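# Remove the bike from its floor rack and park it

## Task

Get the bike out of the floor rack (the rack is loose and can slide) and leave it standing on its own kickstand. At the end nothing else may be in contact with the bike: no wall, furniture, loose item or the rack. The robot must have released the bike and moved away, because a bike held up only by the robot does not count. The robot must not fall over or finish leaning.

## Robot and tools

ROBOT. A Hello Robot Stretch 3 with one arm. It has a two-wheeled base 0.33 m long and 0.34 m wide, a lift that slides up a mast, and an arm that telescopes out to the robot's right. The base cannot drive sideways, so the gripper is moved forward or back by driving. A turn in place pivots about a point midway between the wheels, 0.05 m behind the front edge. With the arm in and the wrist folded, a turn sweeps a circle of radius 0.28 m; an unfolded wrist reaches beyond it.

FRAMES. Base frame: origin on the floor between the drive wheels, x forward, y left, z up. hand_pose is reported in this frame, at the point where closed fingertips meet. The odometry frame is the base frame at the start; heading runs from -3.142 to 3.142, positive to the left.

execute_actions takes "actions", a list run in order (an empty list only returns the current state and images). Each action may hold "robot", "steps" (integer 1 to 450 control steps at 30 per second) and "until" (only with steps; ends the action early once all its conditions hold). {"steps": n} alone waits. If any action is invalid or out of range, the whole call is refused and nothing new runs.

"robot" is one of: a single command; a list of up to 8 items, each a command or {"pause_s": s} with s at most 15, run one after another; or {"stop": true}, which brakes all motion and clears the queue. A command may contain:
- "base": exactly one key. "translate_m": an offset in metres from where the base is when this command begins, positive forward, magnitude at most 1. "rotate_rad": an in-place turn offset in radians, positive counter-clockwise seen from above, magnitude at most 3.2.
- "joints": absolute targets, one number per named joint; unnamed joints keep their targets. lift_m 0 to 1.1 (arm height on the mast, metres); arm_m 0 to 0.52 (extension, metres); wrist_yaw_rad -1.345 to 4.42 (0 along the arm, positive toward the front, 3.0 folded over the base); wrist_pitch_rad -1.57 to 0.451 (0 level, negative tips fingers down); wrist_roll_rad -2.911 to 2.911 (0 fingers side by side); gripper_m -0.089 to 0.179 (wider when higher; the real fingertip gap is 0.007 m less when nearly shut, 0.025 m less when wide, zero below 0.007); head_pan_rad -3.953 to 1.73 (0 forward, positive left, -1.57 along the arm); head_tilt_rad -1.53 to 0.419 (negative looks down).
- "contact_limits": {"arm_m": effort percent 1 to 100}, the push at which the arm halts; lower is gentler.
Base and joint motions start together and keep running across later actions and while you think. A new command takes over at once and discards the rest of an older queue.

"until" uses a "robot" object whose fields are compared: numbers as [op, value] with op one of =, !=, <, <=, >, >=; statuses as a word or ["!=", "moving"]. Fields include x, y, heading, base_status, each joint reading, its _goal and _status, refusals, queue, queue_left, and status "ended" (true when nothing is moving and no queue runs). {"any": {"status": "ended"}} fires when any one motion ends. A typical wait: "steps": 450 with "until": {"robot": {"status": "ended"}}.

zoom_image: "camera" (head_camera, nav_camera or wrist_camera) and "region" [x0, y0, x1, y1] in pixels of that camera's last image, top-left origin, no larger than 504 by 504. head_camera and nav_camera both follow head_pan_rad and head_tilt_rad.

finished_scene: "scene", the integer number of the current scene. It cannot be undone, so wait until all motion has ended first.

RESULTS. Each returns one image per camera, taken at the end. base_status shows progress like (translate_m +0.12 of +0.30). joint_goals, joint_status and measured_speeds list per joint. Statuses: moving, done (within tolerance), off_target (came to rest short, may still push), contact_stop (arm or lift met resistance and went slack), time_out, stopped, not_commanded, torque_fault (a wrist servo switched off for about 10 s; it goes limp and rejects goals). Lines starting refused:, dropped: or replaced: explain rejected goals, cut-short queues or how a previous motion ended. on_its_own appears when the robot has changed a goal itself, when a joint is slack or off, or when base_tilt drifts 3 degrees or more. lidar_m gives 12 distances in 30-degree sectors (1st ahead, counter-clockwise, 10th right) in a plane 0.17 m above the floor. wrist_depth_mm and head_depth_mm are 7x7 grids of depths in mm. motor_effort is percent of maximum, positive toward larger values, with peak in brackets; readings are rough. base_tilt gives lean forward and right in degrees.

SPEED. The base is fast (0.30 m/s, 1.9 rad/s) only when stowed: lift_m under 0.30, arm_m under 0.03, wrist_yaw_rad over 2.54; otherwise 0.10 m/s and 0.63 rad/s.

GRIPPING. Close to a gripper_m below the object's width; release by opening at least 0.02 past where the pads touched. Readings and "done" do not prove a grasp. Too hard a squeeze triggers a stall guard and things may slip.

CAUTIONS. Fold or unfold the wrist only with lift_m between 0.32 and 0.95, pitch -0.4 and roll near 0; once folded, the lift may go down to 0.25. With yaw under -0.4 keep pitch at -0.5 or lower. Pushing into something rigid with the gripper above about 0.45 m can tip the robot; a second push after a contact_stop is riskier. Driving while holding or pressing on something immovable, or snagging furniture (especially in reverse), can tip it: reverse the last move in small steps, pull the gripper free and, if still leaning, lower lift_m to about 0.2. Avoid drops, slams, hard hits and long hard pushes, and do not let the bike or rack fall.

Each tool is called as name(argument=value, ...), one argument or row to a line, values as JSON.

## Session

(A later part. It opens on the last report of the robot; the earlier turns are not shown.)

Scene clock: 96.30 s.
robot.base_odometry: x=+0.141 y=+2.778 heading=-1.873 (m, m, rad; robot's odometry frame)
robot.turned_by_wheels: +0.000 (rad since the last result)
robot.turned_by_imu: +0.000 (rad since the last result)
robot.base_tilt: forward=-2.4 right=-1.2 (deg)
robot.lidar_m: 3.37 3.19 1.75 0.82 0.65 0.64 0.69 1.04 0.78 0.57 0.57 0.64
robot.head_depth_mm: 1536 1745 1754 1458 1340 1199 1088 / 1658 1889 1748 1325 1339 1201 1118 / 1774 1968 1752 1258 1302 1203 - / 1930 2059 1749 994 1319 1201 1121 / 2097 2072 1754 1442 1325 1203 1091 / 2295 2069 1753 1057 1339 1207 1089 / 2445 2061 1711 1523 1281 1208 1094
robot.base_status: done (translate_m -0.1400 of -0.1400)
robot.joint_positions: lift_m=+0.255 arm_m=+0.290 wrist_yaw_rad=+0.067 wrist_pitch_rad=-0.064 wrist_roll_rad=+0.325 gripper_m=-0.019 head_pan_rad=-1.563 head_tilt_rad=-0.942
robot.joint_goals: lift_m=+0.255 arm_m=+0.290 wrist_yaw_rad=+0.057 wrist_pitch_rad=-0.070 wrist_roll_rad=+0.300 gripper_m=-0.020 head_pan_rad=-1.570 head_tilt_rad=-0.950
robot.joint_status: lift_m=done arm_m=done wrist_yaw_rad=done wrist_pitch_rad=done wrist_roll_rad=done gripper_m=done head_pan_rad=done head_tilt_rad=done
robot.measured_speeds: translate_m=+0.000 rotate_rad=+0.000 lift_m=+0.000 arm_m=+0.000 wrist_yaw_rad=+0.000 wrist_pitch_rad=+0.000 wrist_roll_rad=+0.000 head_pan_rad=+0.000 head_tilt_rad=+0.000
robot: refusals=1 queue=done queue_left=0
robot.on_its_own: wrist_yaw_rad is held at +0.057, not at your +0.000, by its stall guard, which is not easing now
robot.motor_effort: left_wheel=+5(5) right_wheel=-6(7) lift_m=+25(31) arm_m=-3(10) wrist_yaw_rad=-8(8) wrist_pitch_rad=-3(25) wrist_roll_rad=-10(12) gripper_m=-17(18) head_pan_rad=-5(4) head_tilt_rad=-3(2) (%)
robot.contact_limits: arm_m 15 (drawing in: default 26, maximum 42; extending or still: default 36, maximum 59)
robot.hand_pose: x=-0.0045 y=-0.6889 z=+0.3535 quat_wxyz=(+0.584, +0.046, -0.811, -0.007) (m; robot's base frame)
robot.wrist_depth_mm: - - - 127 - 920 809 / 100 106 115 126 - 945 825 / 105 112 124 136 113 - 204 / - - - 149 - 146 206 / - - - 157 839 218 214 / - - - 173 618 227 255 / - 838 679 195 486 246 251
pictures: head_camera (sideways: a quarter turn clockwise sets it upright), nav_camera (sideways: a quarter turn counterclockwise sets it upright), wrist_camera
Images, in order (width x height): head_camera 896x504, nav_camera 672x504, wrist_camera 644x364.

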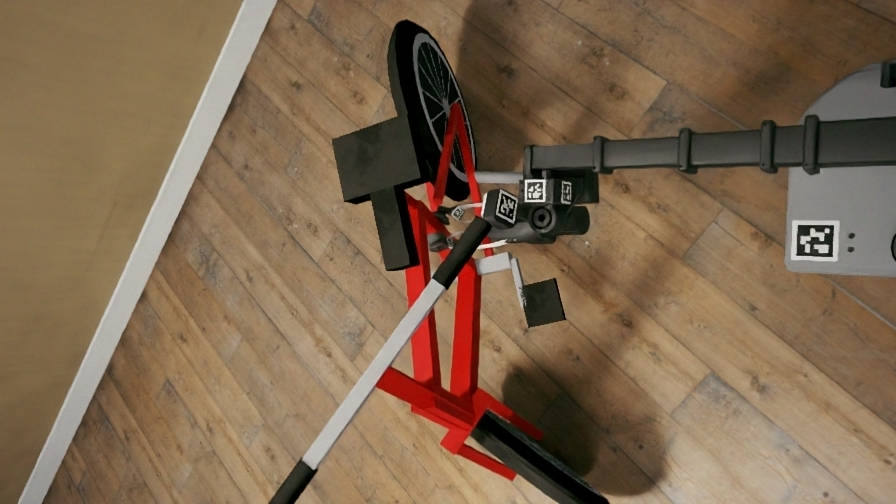

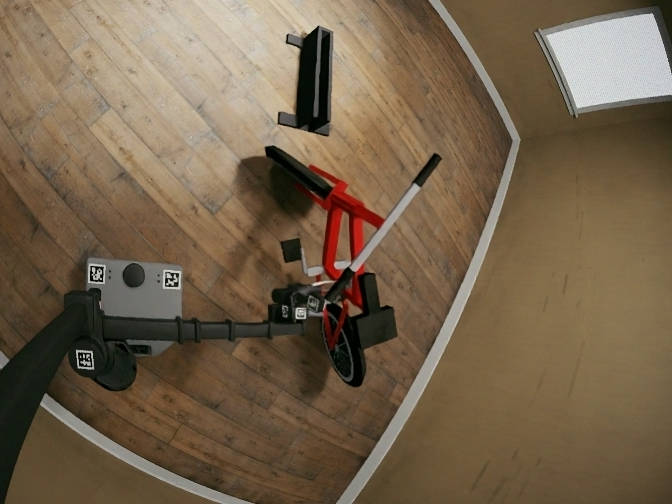

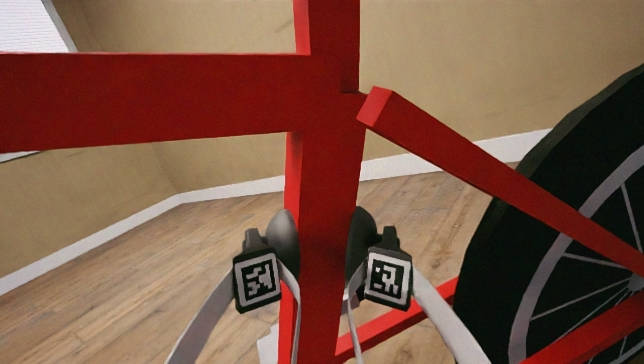

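On the stand. Release.

execute_actions(
  actions=[
    {"robot":[{"joints":{"gripper_m":0.08}},{"pause_s":0.5},{"joints":{"arm_m":0.0}}],"steps":300,"until":{"robot":{"status":"ended"}}},
  ],
)

Scene clock: 101.63 s.
robot.base_odometry: x=+0.141 y=+2.778 heading=-1.873 (m, m, rad; robot's odometry frame)
robot.turned_by_wheels: +0.000 (rad since the last result)
robot.turned_by_imu: -0.001 (rad since the last result)
robot.base_tilt: forward=-2.3 right=-1.4 (deg)
robot.lidar_m: 3.36 3.18 1.76 0.82 0.65 0.64 0.69 1.04 0.78 0.57 0.57 0.64
robot.head_depth_mm: 1539 1741 1753 1462 1339 1206 1091 / 1650 1893 1757 1321 1343 1202 1121 / 1776 1982 1753 1271 1332 1210 - / 1919 2065 1755 1029 1343 1214 1108 / 2105 2073 1760 1437 1325 1208 1089 / 2306 2062 1754 1057 1345 1204 1093 / 2433 2068 1716 1528 1281 1205 1095
robot.base_status: done (translate_m -0.1400 of -0.1400)
robot.joint_positions: lift_m=+0.255 arm_m=+0.001 wrist_yaw_rad=+0.058 wrist_pitch_rad=-0.085 wrist_roll_rad=+0.308 gripper_m=+0.080 head_pan_rad=-1.563 head_tilt_rad=-0.942
robot.joint_goals: lift_m=+0.255 arm_m=+0.000 wrist_yaw_rad=+0.057 wrist_pitch_rad=-0.070 wrist_roll_rad=+0.300 gripper_m=+0.080 head_pan_rad=-1.570 head_tilt_rad=-0.950
robot.joint_status: lift_m=done arm_m=done wrist_yaw_rad=done wrist_pitch_rad=done wrist_roll_rad=done gripper_m=done head_pan_rad=done head_tilt_rad=done
robot.measured_speeds: translate_m=+0.000 rotate_rad=+0.000 lift_m=+0.000 arm_m=+0.000 wrist_yaw_rad=+0.000 wrist_pitch_rad=+0.000 wrist_roll_rad=+0.000 head_pan_rad=+0.000 head_tilt_rad=+0.000
robot: refusals=1 queue=done queue_left=0
robot.on_its_own: wrist_yaw_rad is held at +0.057, not at your +0.000, by its stall guard, which is not easing now
robot.motor_effort: left_wheel=+3(5) right_wheel=-3(6) lift_m=+27(27) arm_m=-5(5) wrist_yaw_rad=-1(8) wrist_pitch_rad=+5(5) wrist_roll_rad=-3(11) gripper_m=+1(79) head_pan_rad=-5(4) head_tilt_rad=-3(4) (%)
robot.hand_pose: x=-0.0069 y=-0.3991 z=+0.3481 quat_wxyz=(+0.591, +0.048, -0.805, -0.017) (m; robot's base frame)
robot.wrist_depth_mm: - - - 361 - - 978 / 307 342 378 - - 562 - / 324 - - - 482 524 - / 349 - - - 510 592 749 / 400 407 471 499 562 641 595 / 365 456 793 674 637 547 486 / 370 467 649 547 508 442 409
pictures: head_camera (sideways: a quarter turn clockwise sets it upright), nav_camera (sideways: a quarter turn counterclockwise sets it upright), wrist_camera
Images, in order (width x height): head_camera 896x504, nav_camera 672x504, wrist_camera 644x364.

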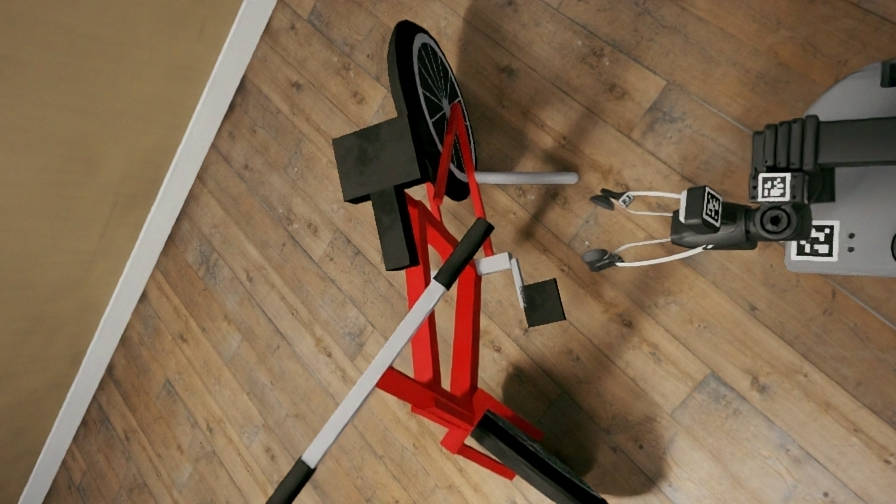

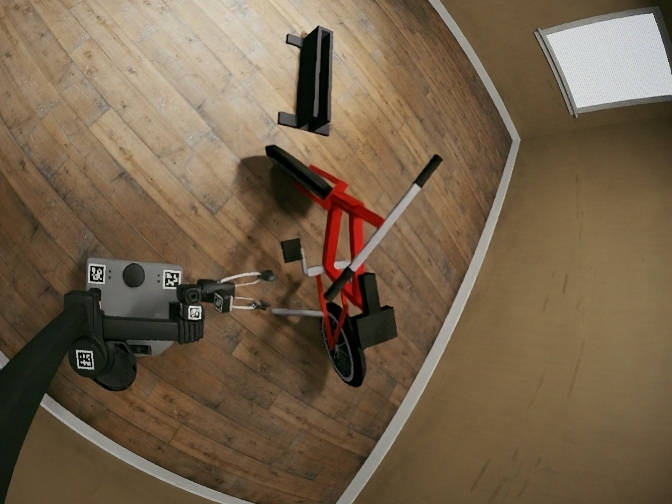

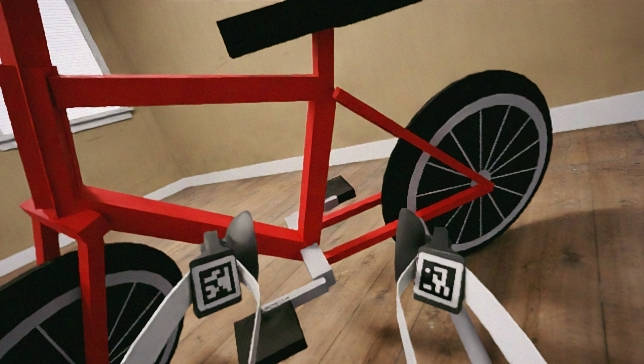

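Fold the wrist for extra clearance.

execute_actions(
  actions=[
    {"robot":{"joints":{"wrist_yaw_rad":1.6,"gripper_m":0.02,"wrist_roll_rad":0,"lift_m":0.3}},"steps":300,"until":{"robot":{"status":"ended"}}},
  ],
)

finished_scene(
  scene=1,
)

Scene clock: 103.57 s.
robot.base_odometry: x=+0.141 y=+2.778 heading=-1.873 (m, m, rad; robot's odometry frame)
robot.turned_by_wheels: +0.000 (rad since the last result)
robot.turned_by_imu: +0.000 (rad since the last result)
robot.base_tilt: forward=-2.4 right=-1.3 (deg)
robot.lidar_m: 3.34 3.19 1.76 0.82 0.65 0.64 0.69 1.04 0.78 0.57 0.57 0.64
robot.head_depth_mm: 1542 1748 1748 1461 1342 1199 1088 / 1655 1892 1754 1318 1339 1200 1122 / 1776 1974 1755 1280 1321 1222 - / 1932 2068 1753 1030 1340 1222 - / 2109 2067 1746 1438 1322 1208 1072 / 2314 2066 1753 1056 1350 1205 1084 / 2448 2080 1717 1532 1281 1206 1095
robot.base_status: done (translate_m -0.1400 of -0.1400)
robot.joint_positions: lift_m=+0.300 arm_m=+0.001 wrist_yaw_rad=+1.598 wrist_pitch_rad=-0.085 wrist_roll_rad=+0.007 gripper_m=+0.020 head_pan_rad=-1.563 head_tilt_rad=-0.942
robot.joint_goals: lift_m=+0.300 arm_m=+0.000 wrist_yaw_rad=+1.600 wrist_pitch_rad=-0.070 wrist_roll_rad=+0.000 gripper_m=+0.020 head_pan_rad=-1.570 head_tilt_rad=-0.950
robot.joint_status: lift_m=done arm_m=done wrist_yaw_rad=done wrist_pitch_rad=done wrist_roll_rad=done gripper_m=done head_pan_rad=done head_tilt_rad=done
robot.measured_speeds: translate_m=+0.000 rotate_rad=+0.000 lift_m=+0.000 arm_m=+0.000 wrist_yaw_rad=+0.000 wrist_pitch_rad=+0.000 wrist_roll_rad=+0.000 head_pan_rad=+0.000 head_tilt_rad=+0.000
robot: refusals=1 queue=done queue_left=0
robot.motor_effort: left_wheel=+3(3) right_wheel=-2(3) lift_m=+33(34) arm_m=-4(4) wrist_yaw_rad=+2(2) wrist_pitch_rad=+5(5) wrist_roll_rad=-3(5) gripper_m=+0(80) head_pan_rad=-4(5) head_tilt_rad=-4(2) (%)
robot.hand_pose: x=+0.2318 y=-0.1395 z=+0.3928 quat_wxyz=(+0.513, +0.529, -0.473, +0.483) (m; robot's base frame)
robot.wrist_depth_mm: - - - - - - - / - - - - - - - / - - - - - - - / - - - - - - - / - - - - - 802 384 / 824 798 798 738 770 676 384 / 640 630 618 618 599 569 446
pictures: head_camera (sideways: a quarter turn clockwise sets it upright), nav_camera (sideways: a quarter turn counterclockwise sets it upright), wrist_camera
Images, in order (width x height): head_camera 896x504, nav_camera 672x504, wrist_camera 644x364.

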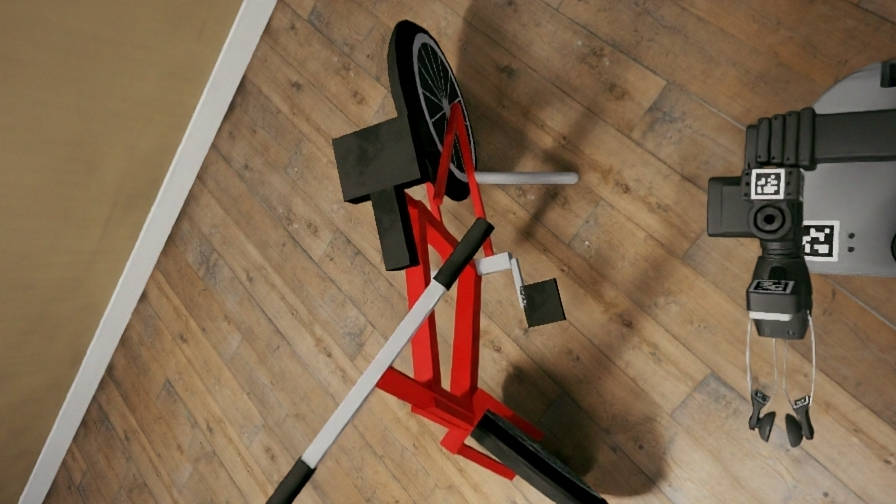

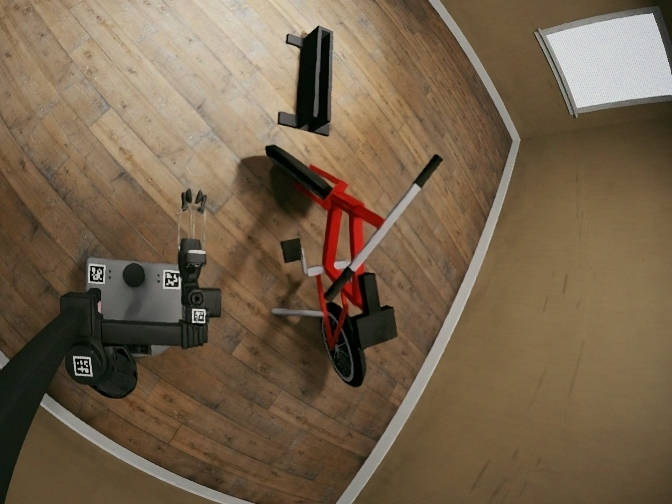

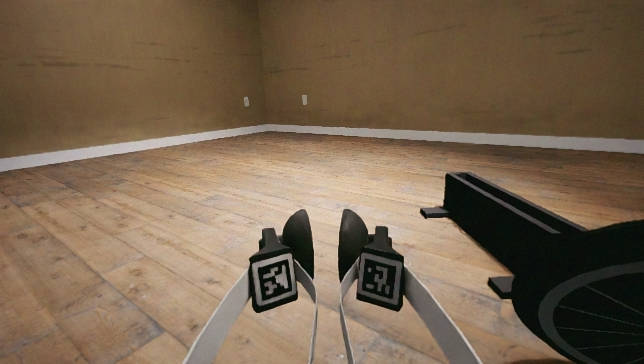

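The scene is finished: the task was done.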